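# Close and lock a mailer box lid

## Task

Shut the mailer box's lid so that all flaps end up inside the walls and the front flap's locking tabs are caught beneath the front wall's ledge; the box must stay close to its starting spot and orientation, nothing else on the table may be in contact with it, and the closed state has to hold without the robot supporting anything.

## Robot and tools

Robot: one arm with a two-finger parallel gripper. The fingers extend along the gripper's +x axis and close along its y axis. end_effector_position is the midpoint between the finger pads, roughly 3 to 4 cm short of the fingertips. A part you hold may occasionally get a short tug from outside. Never let anything leave the table.

Frame: all poses are in the scene frame. Its origin sits on the tabletop beneath the arm base, +z is up, and +y points left when facing along +x. The base itself may be slightly tilted. Distances are metres, orientations are unit quaternions written w first (qw, qx, qy, qz).

Row format (used by both motion tools): 8 numbers [x, y, z, qw, qx, qy, qz, opening]. x, y, z is an absolute target position for end_effector_position and the quaternion is an absolute target orientation, so the row is a pose, not an offset. opening runs from -1 to 1: +1 is fully open (0.088 m), empty fingers touch near -0.80, and anything lower closes no further. Full open to closed takes at least about 0.5 s.

execute_actions(actions): a list of actions run one after another. Each action is a list of 1 to 15 rows; each row lasts one control step of 1/30 s, and if fewer than 15 rows are given the final row is repeated to fill 15 steps (0.5 s per action). An empty list just reports state and images. An action is rejected if any target lies over 0.6 m from the gripper's starting position along any gripper axis; if the first action fails this against the last reported state, or any action is malformed, nothing runs. Repeat the desired quaternion in every row to keep orientation, rather than copying a possibly drifted reported one.

move(target, speed, blocking): target is one row as above (absolute pose plus opening). The gripper follows a straight path there over 0.5 to 10 s (paths needing longer stop early); it rotates the shorter way. speed is the path's top speed in m/s, 0.002 to 0.5, default 0.25; rotation is capped at twice that in rad/s. The path does not avoid obstacles, the gripper lags and may wander and may exceed speed, especially with the arm stretched out. Faster contact hits harder, and aiming deeper past a contact pushes harder. The opening is applied at the start. The result adds a move: line with how it ended (done, off_target, moving, held, fault...), which limits acted (paced = pose was clipped; held = a check blocked steps, after which the arm can suddenly speed up) and the remaining distance to target. blocking=false returns after 0.5 s while motion continues; then only wait or stop are accepted until a result shows the move finished.

wait(seconds): 0 to 10 s, the arm keeps its last command; returns early if a running move ends. stop(): brakes a running move (needs braking room; fingers keep moving). zoom_image(camera, region): enlarged crop of the latest image from cam_head_left, cam_head_right, cam_high, cam_low or cam_wrist; region is [x0, y0, x1, y1] in pixels from the top-left, at most 504 x 504. All images are 672x504. show_instructions(): shows the scene's reference images (the manual pages) without moving anything. finished_scene(scene): ends the given scene number irreversibly and reports success; the box must already be closed and stable. Answering without a tool call ends everything.

Controller behaviour: each step, the commanded pose is limited to within 70 mm and 16 degrees of the measured one, and damped inverse kinematics favours position over orientation. Long commands therefore need several actions; after an action the arm only continues up to the last clipped pose. Joint friction may leave the gripper short or slightly tilted, and tiny moves may not happen, so check position and orientation after each move and correct. The reported hand position is less accurate at long reach. Hand target shows what the controller is currently heading for. A pose unreachable line means the clearance check (which includes any base mount) altered or blocked the command.

Result lines: state gives pose and velocities. Joint positions/velocities list waist, shoulder, elbow, wrist pitch, wrist yaw, wrist roll, then finger-pad gap in m. Ranges (rad): waist -3.054 to 3.054, shoulder 0 to 3.142, elbow 0 to 2.356, wrist pitch -1.571 to 1.571, wrist yaw -1.571 to 1.571, wrist roll -3.142 to 3.142. grip_measured is the finger opening on the command scale, with up to ~1 mm constant bias and reading up to ~3 mm (0.061) narrow while squeezing hard. To hold something, command about 0.07 below grip_measured for a firm grip, less for a gentle one; parts under ~3 mm wide get proportionally less force. Pad force tops out around 34 to 49 N, with a brief spike on first contact. grip_effort_n is motor effort (negative closes, positive opens), capped near 83 N, biased and noisy, n/a at start. Joint torques are total drive outputs; external joint torques estimate outside loads (including friction and held weight), with extra lines for up to 4 earlier actions. Step readings list positions at some steps; HELD marks a step that was held back. Moves and waits have no step list.

Avoid: contact that pushes a joint to its load limit (waist 17, shoulder 21.1, elbow 21, wrist pitch 5.55, wrist yaw 5.53, wrist roll 5.19 N m) triggers a TORQUE FAULT, freezing the arm 10 s and dropping the rest of the call. Holding loads heats motors: MOTOR HOT appears from 50 °C, at 95 °C an OVER-TEMPERATURE FAULT holds the arm, and if it does not cool within 30 to 60 s power is cut and the arm goes limp. The sim runs on while you think, with the robot keeping its last command. Drops, slips, slams, hard hits and heavy pushing all count against you; press flaps gently and slowly.

Each tool is called after ">>>" as name(argument=value, ...) on one line, values as JSON.

Reference images:

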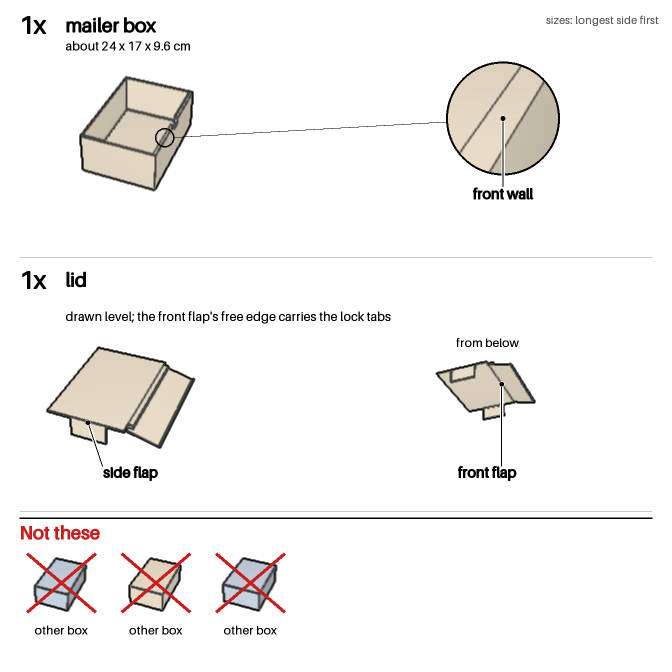

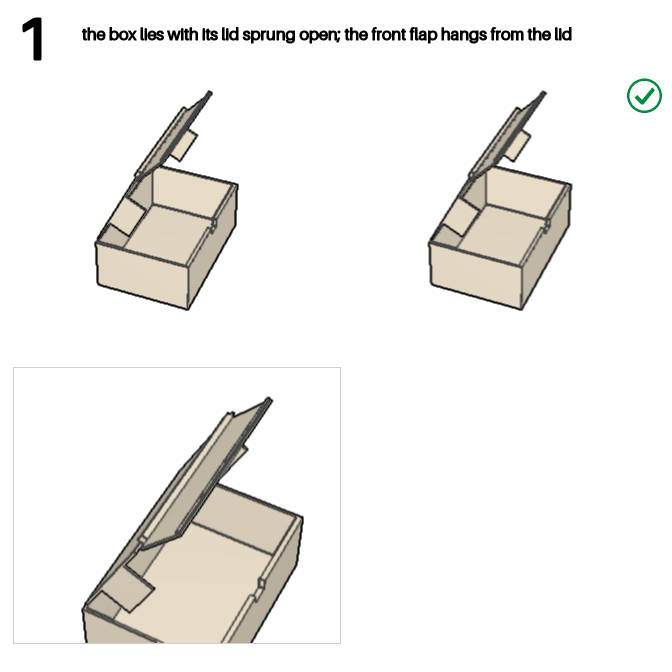

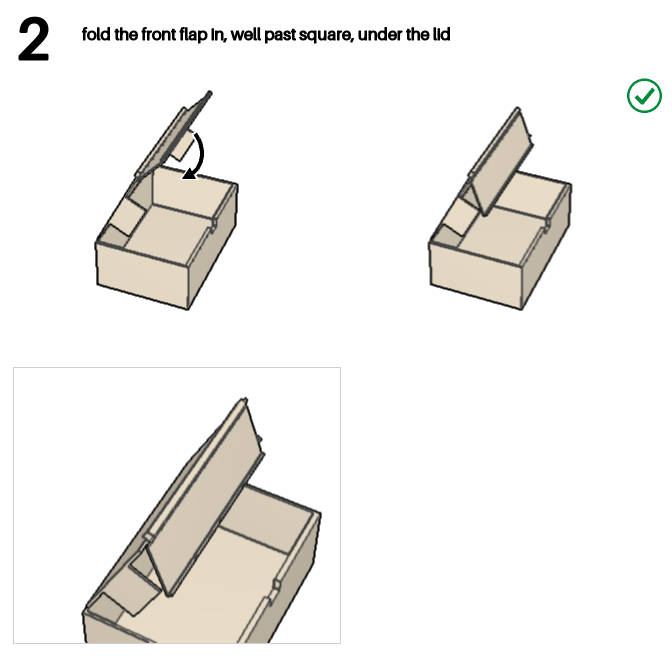

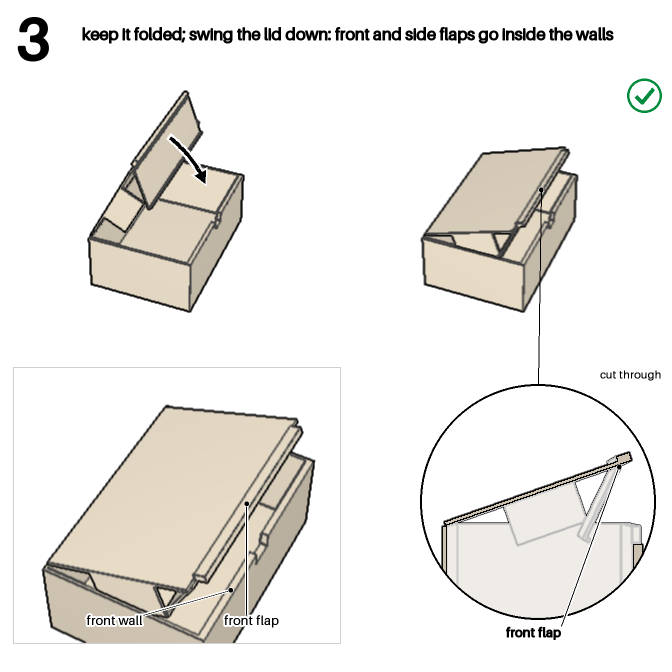

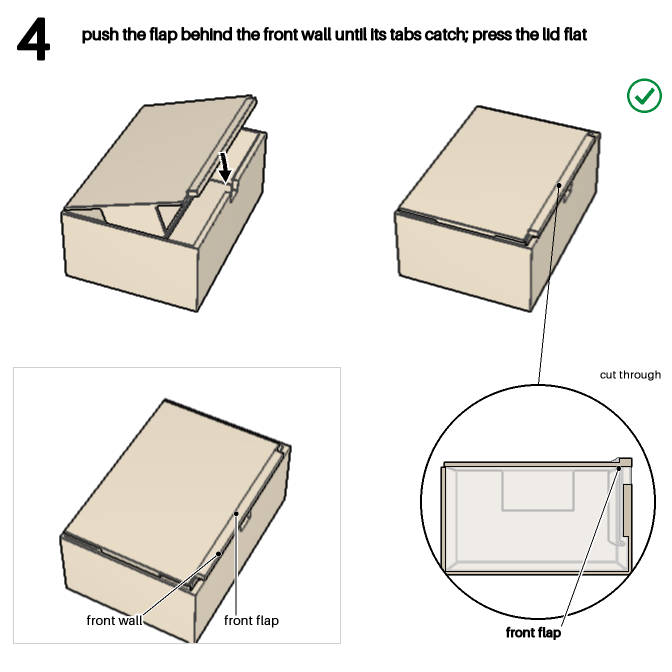

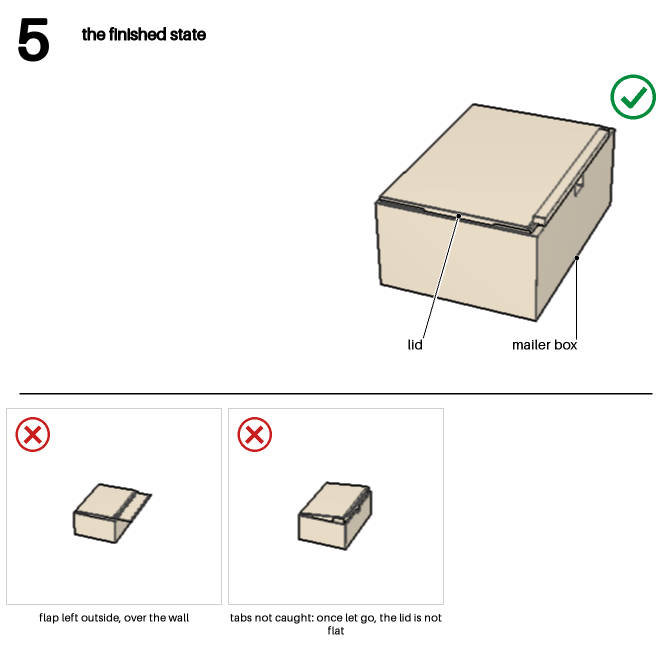

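## Session

>>> execute_actions(actions=[])

Scene clock: 0.00 s.
end_effector_position=(+0.4053, -0.1897, +0.2418) grip_measured=+0.133 grip_effort_n=n/a end_effector_quat_wxyz=(+0.899, +0.413, +0.142, +0.008) end_effector_velocity=(-0.000, -0.001, +0.001) end_effector_angular_velocity=(+0.007, -0.007, -0.004)
Joint positions: [-0.024  0.824  0.667  0.25  -0.011 -0.022  0.046]
Joint velocities: [-0.002 -0.002 -0.002  0.007 -0.007  0.007 -0.   ]
Joint torques (N m, as the arm reports them, + toward a larger angle): no reading
External joint torques (N m, as the arm's controller estimates them; a push from outside toward a larger angle lowers the number): no reading
Motor temperatures (°C, as the motors report them): [26 25 27 26 24 26]
Heat: hottest elbow 27 °C (+0.0 °C/min).
Hand target: +0.405, -0.190, +0.242; +0.899, +0.413, +0.142, +0.008

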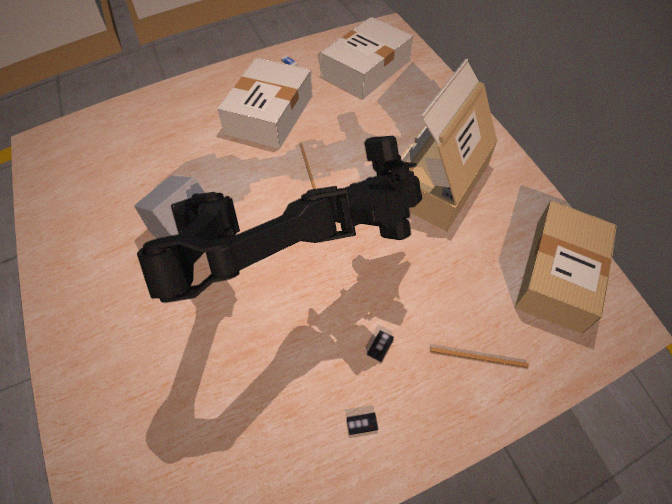

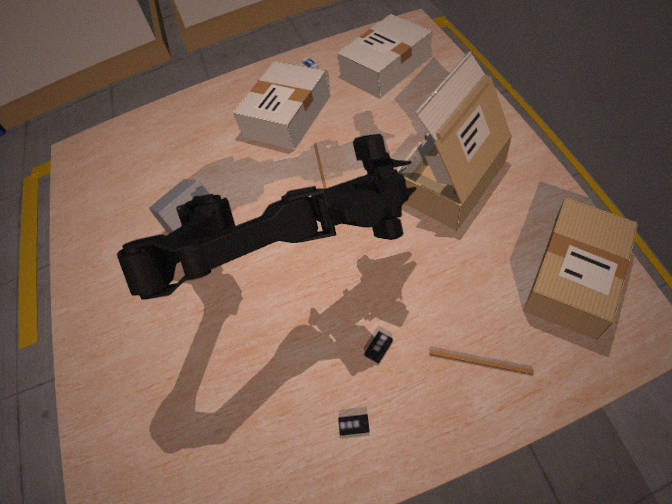

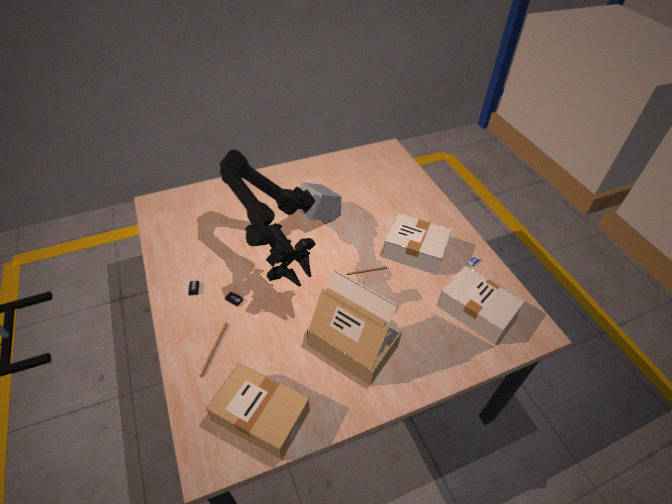

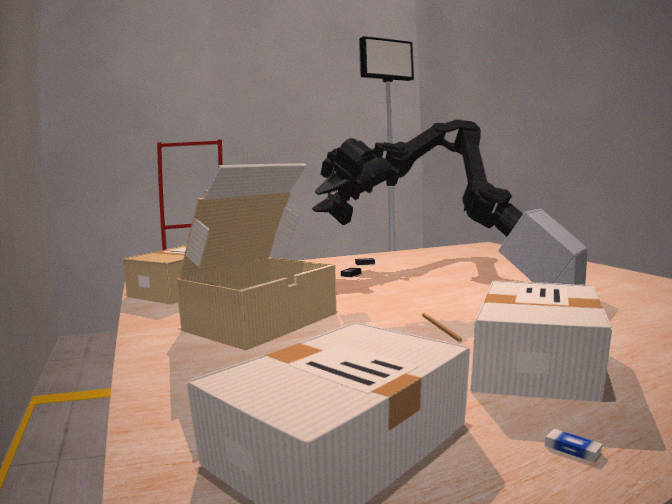

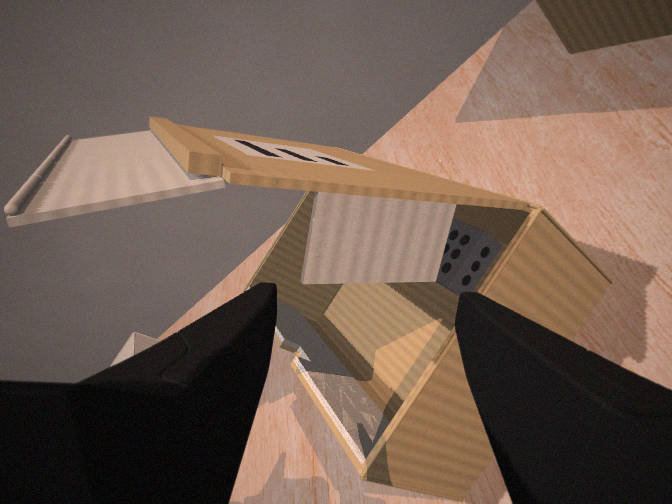

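>>> move(target=[0.33,-0.2,0.27,0.966,0,0,0.259,1])

>>> move(target=[0.3,-0.1,0.27,0.966,0,0,0.259,1])

Scene clock: 13.63 s.
end_effector_position=(+0.3297, -0.1985, +0.2693) grip_measured=+0.996 grip_effort_n=17.4 end_effector_quat_wxyz=(+0.966, +0.003, +0.001, +0.257) end_effector_velocity=(-0.003, -0.000, +0.001) end_effector_angular_velocity=(-0.015, -0.008, +0.012)
Joint positions: [-0.566  0.631  0.771 -0.262 -0.976 -1.051  0.088]
Joint velocities: [-0.017 -0.002  0.012 -0.037 -0.022 -0.037 -0.   ]
Joint torques (N m, as the arm reports them, + toward a larger angle): [ 0.79 -3.55  6.89  0.61 -0.84 -0.11]
External joint torques (N m, as the arm's controller estimates them; a push from outside toward a larger angle lowers the number): [-0.06  0.93  1.81 -0.17 -0.19 -0.12]
Motor temperatures (°C, as the motors report them): [27 26 28 26 25 26]
Heat: hottest elbow 28 °C (+4.4 °C/min).
Hand target: +0.330, -0.200, +0.270; +0.966, +0.001, -0.001, +0.258
Off the commanded pose: 0.002 m, 0 deg.
move: done

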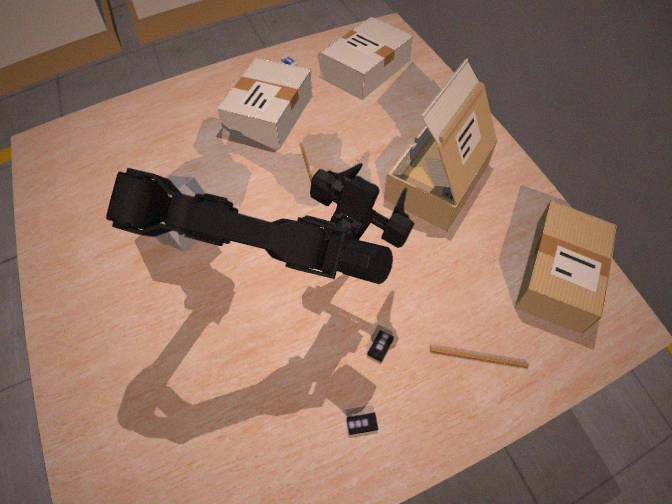

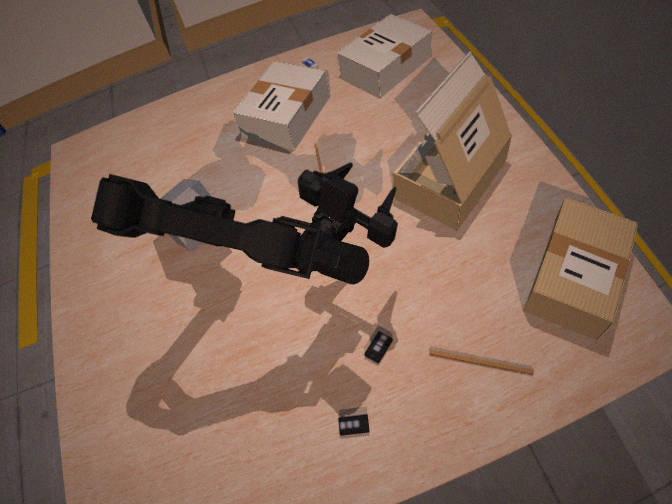

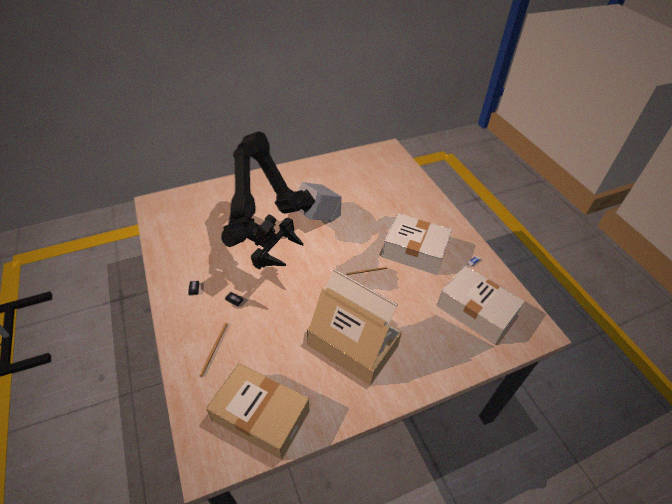

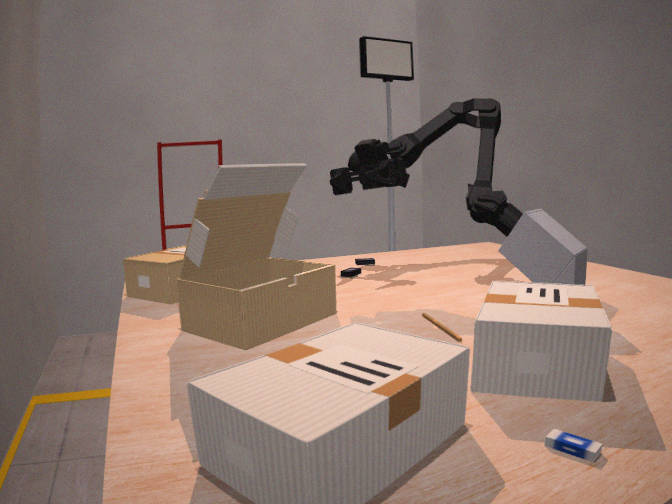

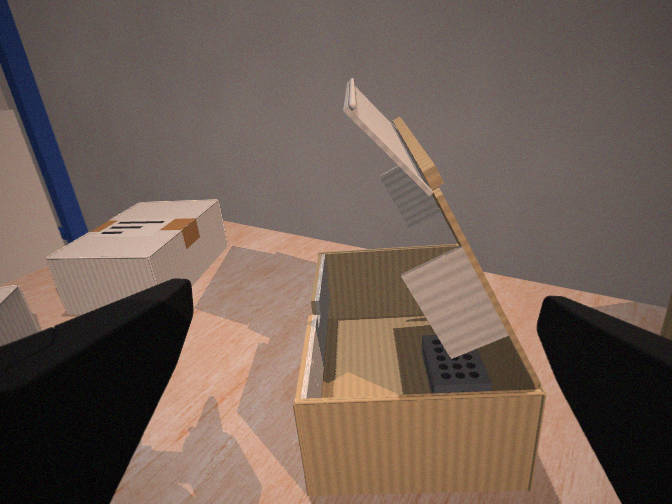

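Scene clock: 14.70 s.
end_effector_position=(+0.3010, -0.1019, +0.2715) grip_measured=+0.996 grip_effort_n=17.4 end_effector_quat_wxyz=(+0.966, -0.002, -0.003, +0.260) end_effector_velocity=(-0.002, +0.005, +0.000) end_effector_angular_velocity=(+0.002, +0.011, +0.004)
Joint positions: [ 0.017  0.377  0.415 -0.114 -0.403 -0.992  0.088]
Joint velocities: [ 0.046 -0.012 -0.012 -0.007  0.051  0.007 -0.   ]
Joint torques (N m, as the arm reports them, + toward a larger angle): [ 0.61 -1.4   4.49  1.16 -0.47  0.15]
External joint torques (N m, as the arm's controller estimates them; a push from outside toward a larger angle lowers the number): [ 0.13 -0.29  0.03  0.18  0.14  0.15]
Motor temperatures (°C, as the motors report them): [27 26 28 26 25 26]
Heat: hottest elbow 28 °C (+4.1 °C/min).
Hand target: +0.300, -0.100, +0.270; +0.966, -0.001, -0.000, +0.259
Off the commanded pose: 0.003 m, 0 deg.
move: done

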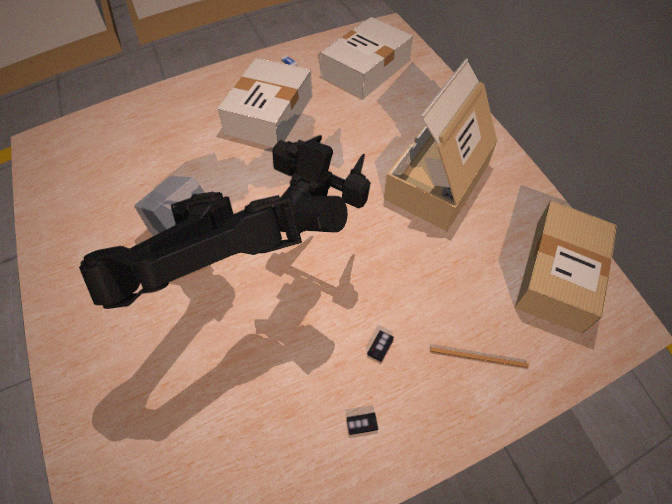

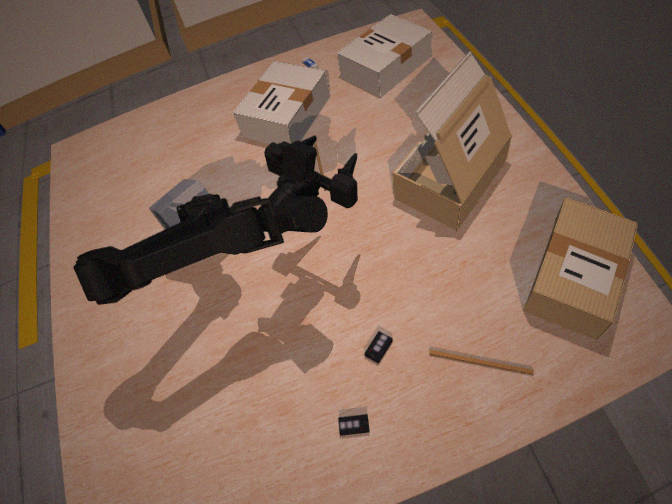

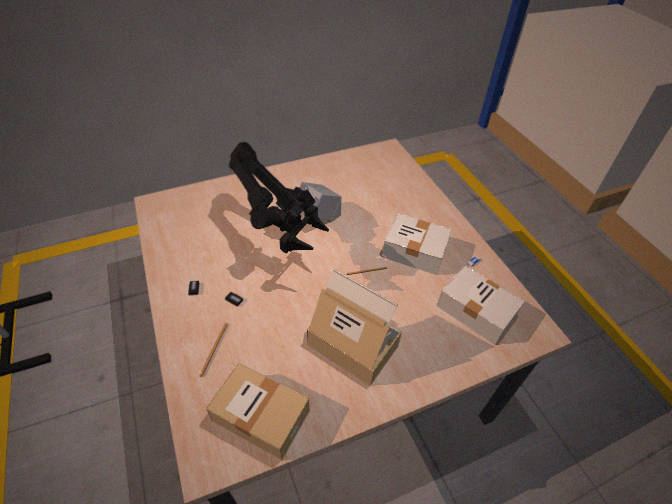

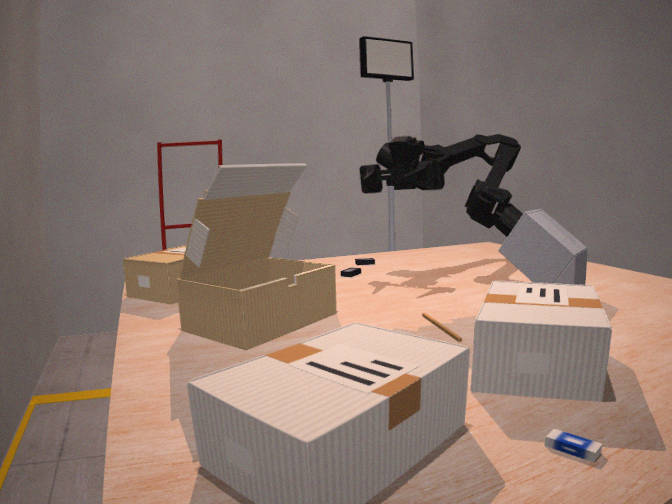

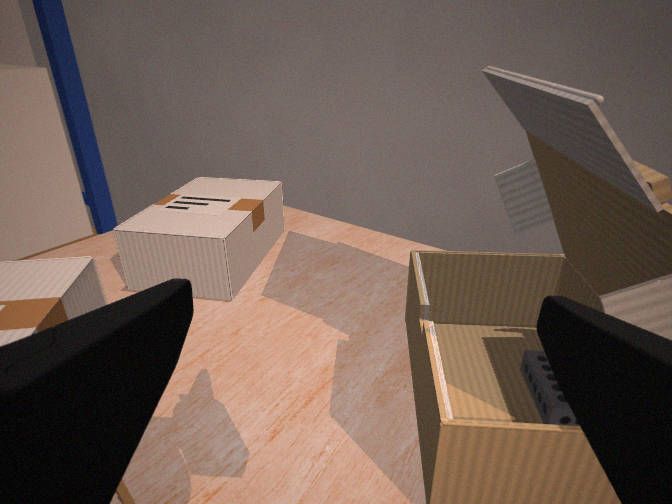

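>>> move(target=[0.44,-0.206,0.335,0.966,0,0,0.259,1])

>>> move(target=[0.516,-0.164,0.33,0.966,0,0,0.259,1], speed=0.12)

>>> move(target=[0.516,-0.164,0.265,0.966,0,0,0.259,1], speed=0.05)

Scene clock: 33.57 s.
end_effector_position=(+0.4381, -0.2071, +0.3350) grip_measured=+0.996 grip_effort_n=17.4 end_effector_quat_wxyz=(+0.967, +0.000, -0.000, +0.256) end_effector_velocity=(+0.003, -0.003, +0.003) end_effector_angular_velocity=(-0.018, -0.022, -0.007)
Joint positions: [-0.016  0.99   1.186 -0.268 -0.427 -0.986  0.088]
Joint velocities: [-0.002  0.007  0.012  0.007 -0.007 -0.022 -0.   ]
Joint torques (N m, as the arm reports them, + toward a larger angle): [ 2.83 -2.78  6.23  0.77 -0.74 -0.03]
External joint torques (N m, as the arm's controller estimates them; a push from outside toward a larger angle lowers the number): [ 0.34  1.33  1.62 -0.22 -0.11 -0.04]
Motor temperatures (°C, as the motors report them): [27 26 28 27 25 26]
Heat: hottest elbow 28 °C (+1.8 °C/min).
Hand target: +0.440, -0.206, +0.335; +0.966, +0.000, -0.000, +0.259
Off the commanded pose: 0.002 m, 0 deg.
move: done

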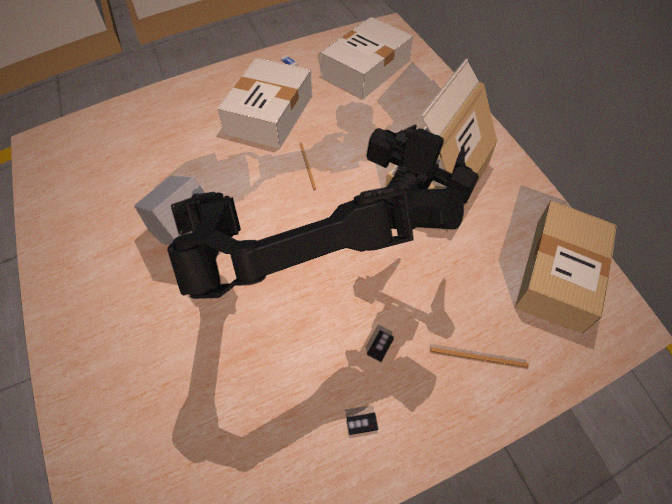

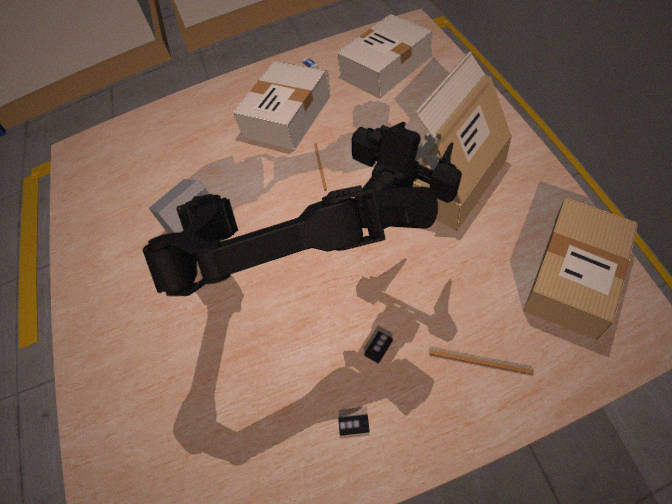

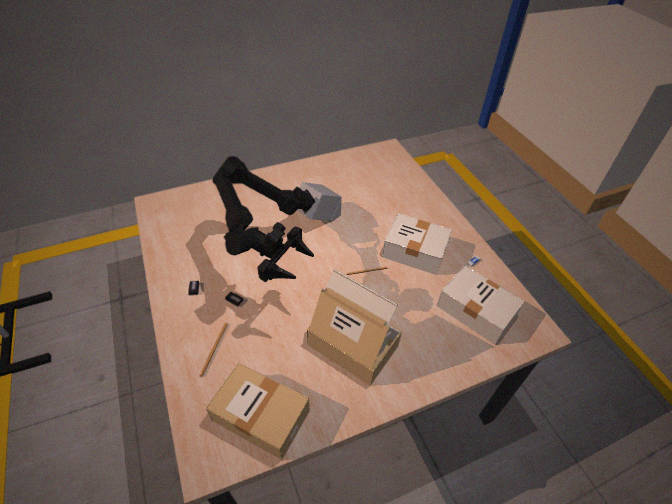

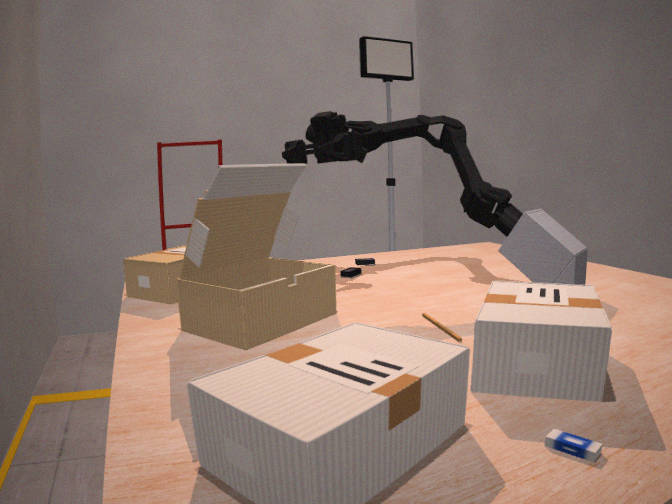

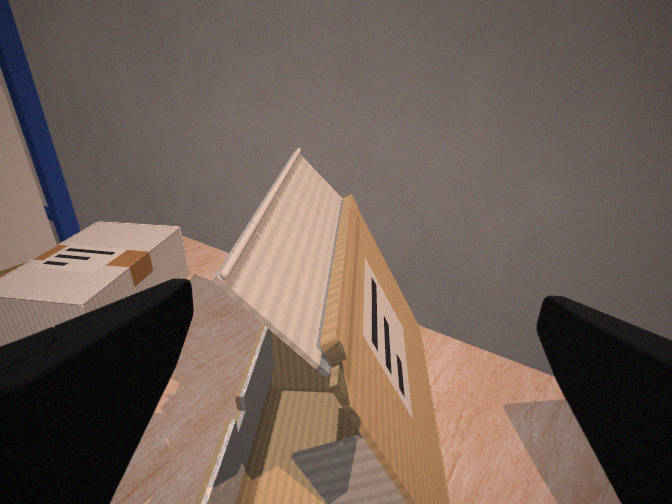

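Scene clock: 34.87 s.
end_effector_position=(+0.5133, -0.1649, +0.3306) grip_measured=+0.996 grip_effort_n=17.4 end_effector_quat_wxyz=(+0.966, -0.001, -0.002, +0.260) end_effector_velocity=(+0.001, +0.006, -0.002) end_effector_angular_velocity=(-0.003, -0.000, +0.019)
Joint positions: [ 0.108  1.276  1.309 -0.107 -0.311 -0.982  0.088]
Joint velocities: [ 0.002  0.012  0.002 -0.007 -0.007 -0.007 -0.   ]
Joint torques (N m, as the arm reports them, + toward a larger angle): [ 4.72 -3.01  6.07  1.17 -0.47  0.14]
External joint torques (N m, as the arm's controller estimates them; a push from outside toward a larger angle lowers the number): [0.28 1.54 1.74 0.18 0.15 0.14]
Motor temperatures (°C, as the motors report them): [27 26 28 27 25 26]
Heat: hottest elbow 28 °C (+1.7 °C/min).
Hand target: +0.516, -0.164, +0.330; +0.966, -0.000, +0.000, +0.259
Off the commanded pose: 0.003 m, 0 deg.
move: done

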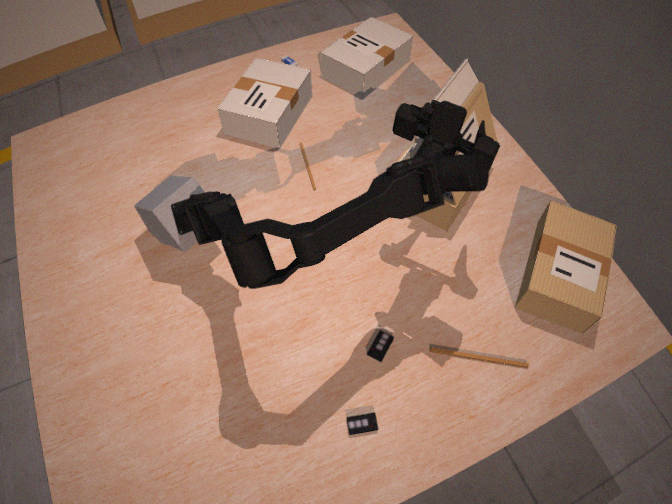

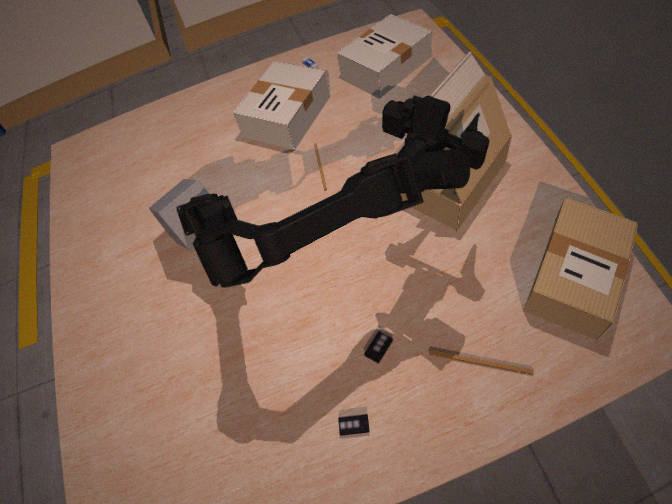

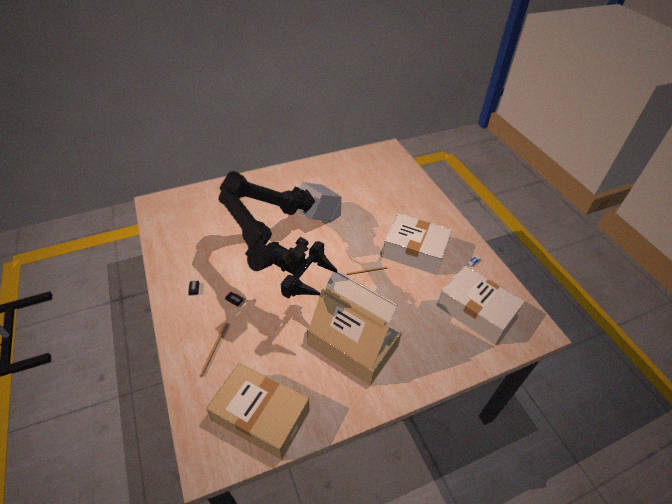

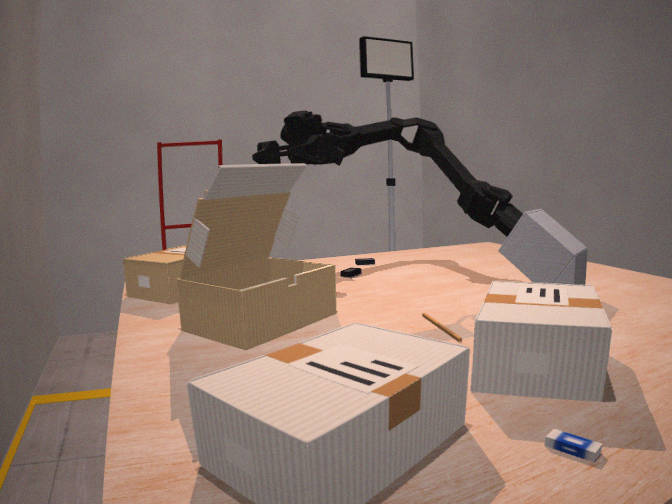

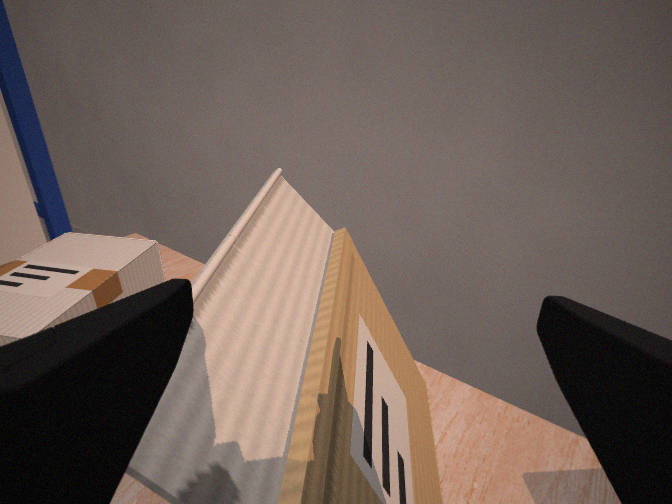

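Scene clock: 36.53 s.
end_effector_position=(+0.5156, -0.1691, +0.2711) grip_measured=+0.996 grip_effort_n=17.0 end_effector_quat_wxyz=(+0.967, -0.001, -0.004, +0.253) end_effector_velocity=(+0.000, -0.007, +0.003) end_effector_angular_velocity=(+0.011, -0.028, -0.009)
Joint positions: [-0.074  1.316  1.204  0.047 -0.488 -0.99   0.088]
Joint velocities: [-0.017 -0.002  0.002  0.022 -0.037  0.007 -0.   ]
Joint torques (N m, as the arm reports them, + toward a larger angle): [ 4.55 -4.09  4.25  1.16 -0.81 -0.13]
External joint torques (N m, as the arm's controller estimates them; a push from outside toward a larger angle lowers the number): [ 0.06  1.9  -0.23  0.16 -0.18 -0.14]
Motor temperatures (°C, as the motors report them): [27 26 28 27 25 26]
Heat: hottest elbow 28 °C (+1.6 °C/min).
Hand target: +0.516, -0.164, +0.265; +0.966, +0.000, +0.000, +0.259
Off the commanded pose: 0.008 m, 1 deg.
move: done

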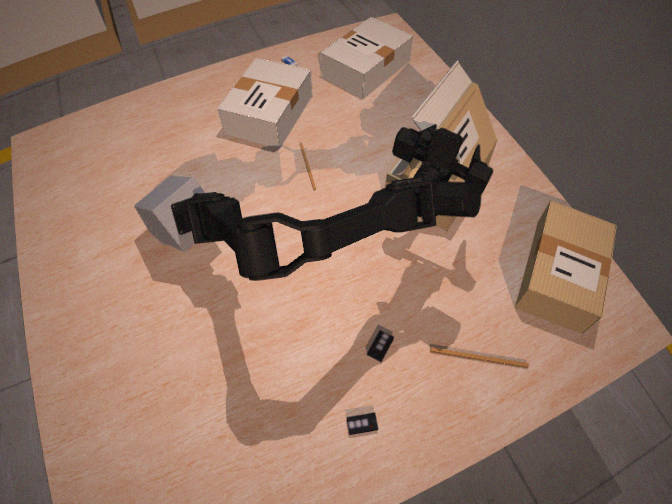

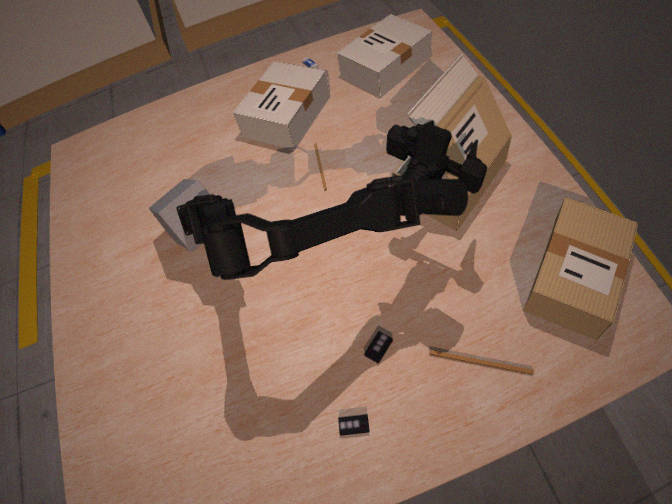

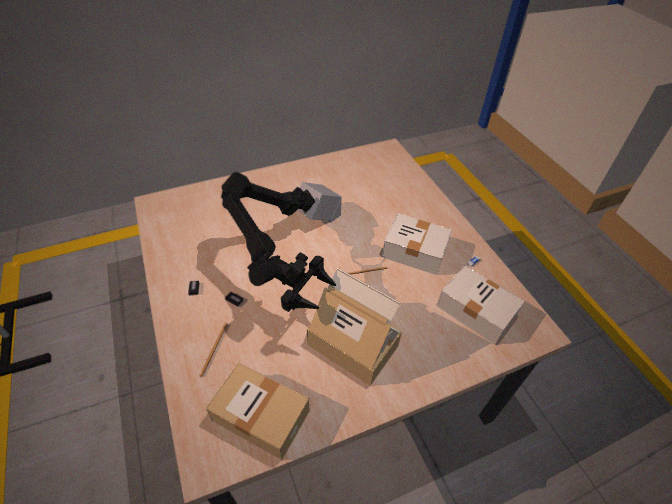

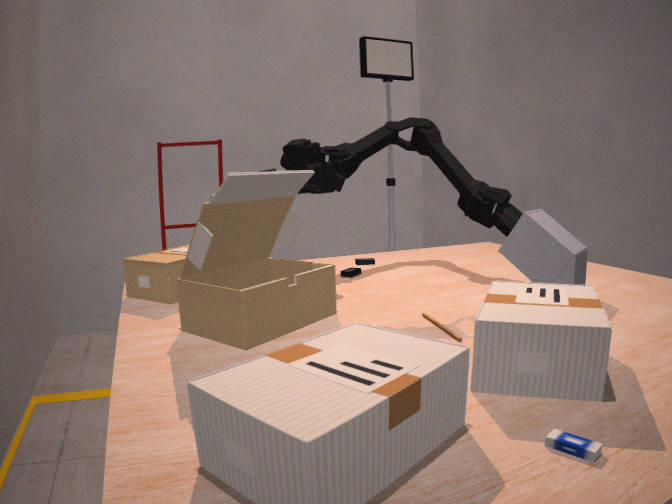

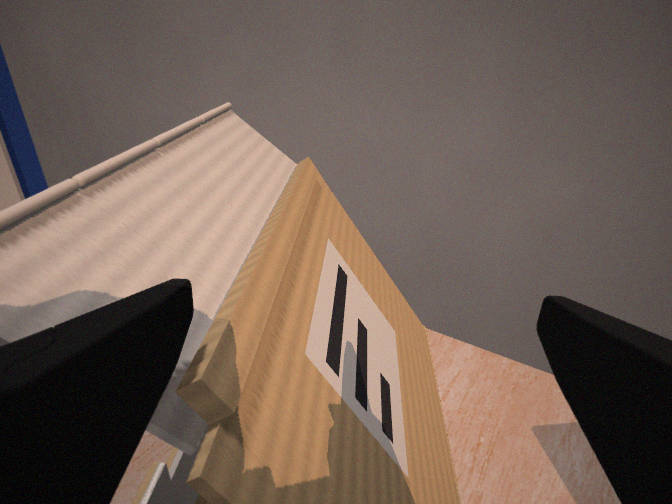

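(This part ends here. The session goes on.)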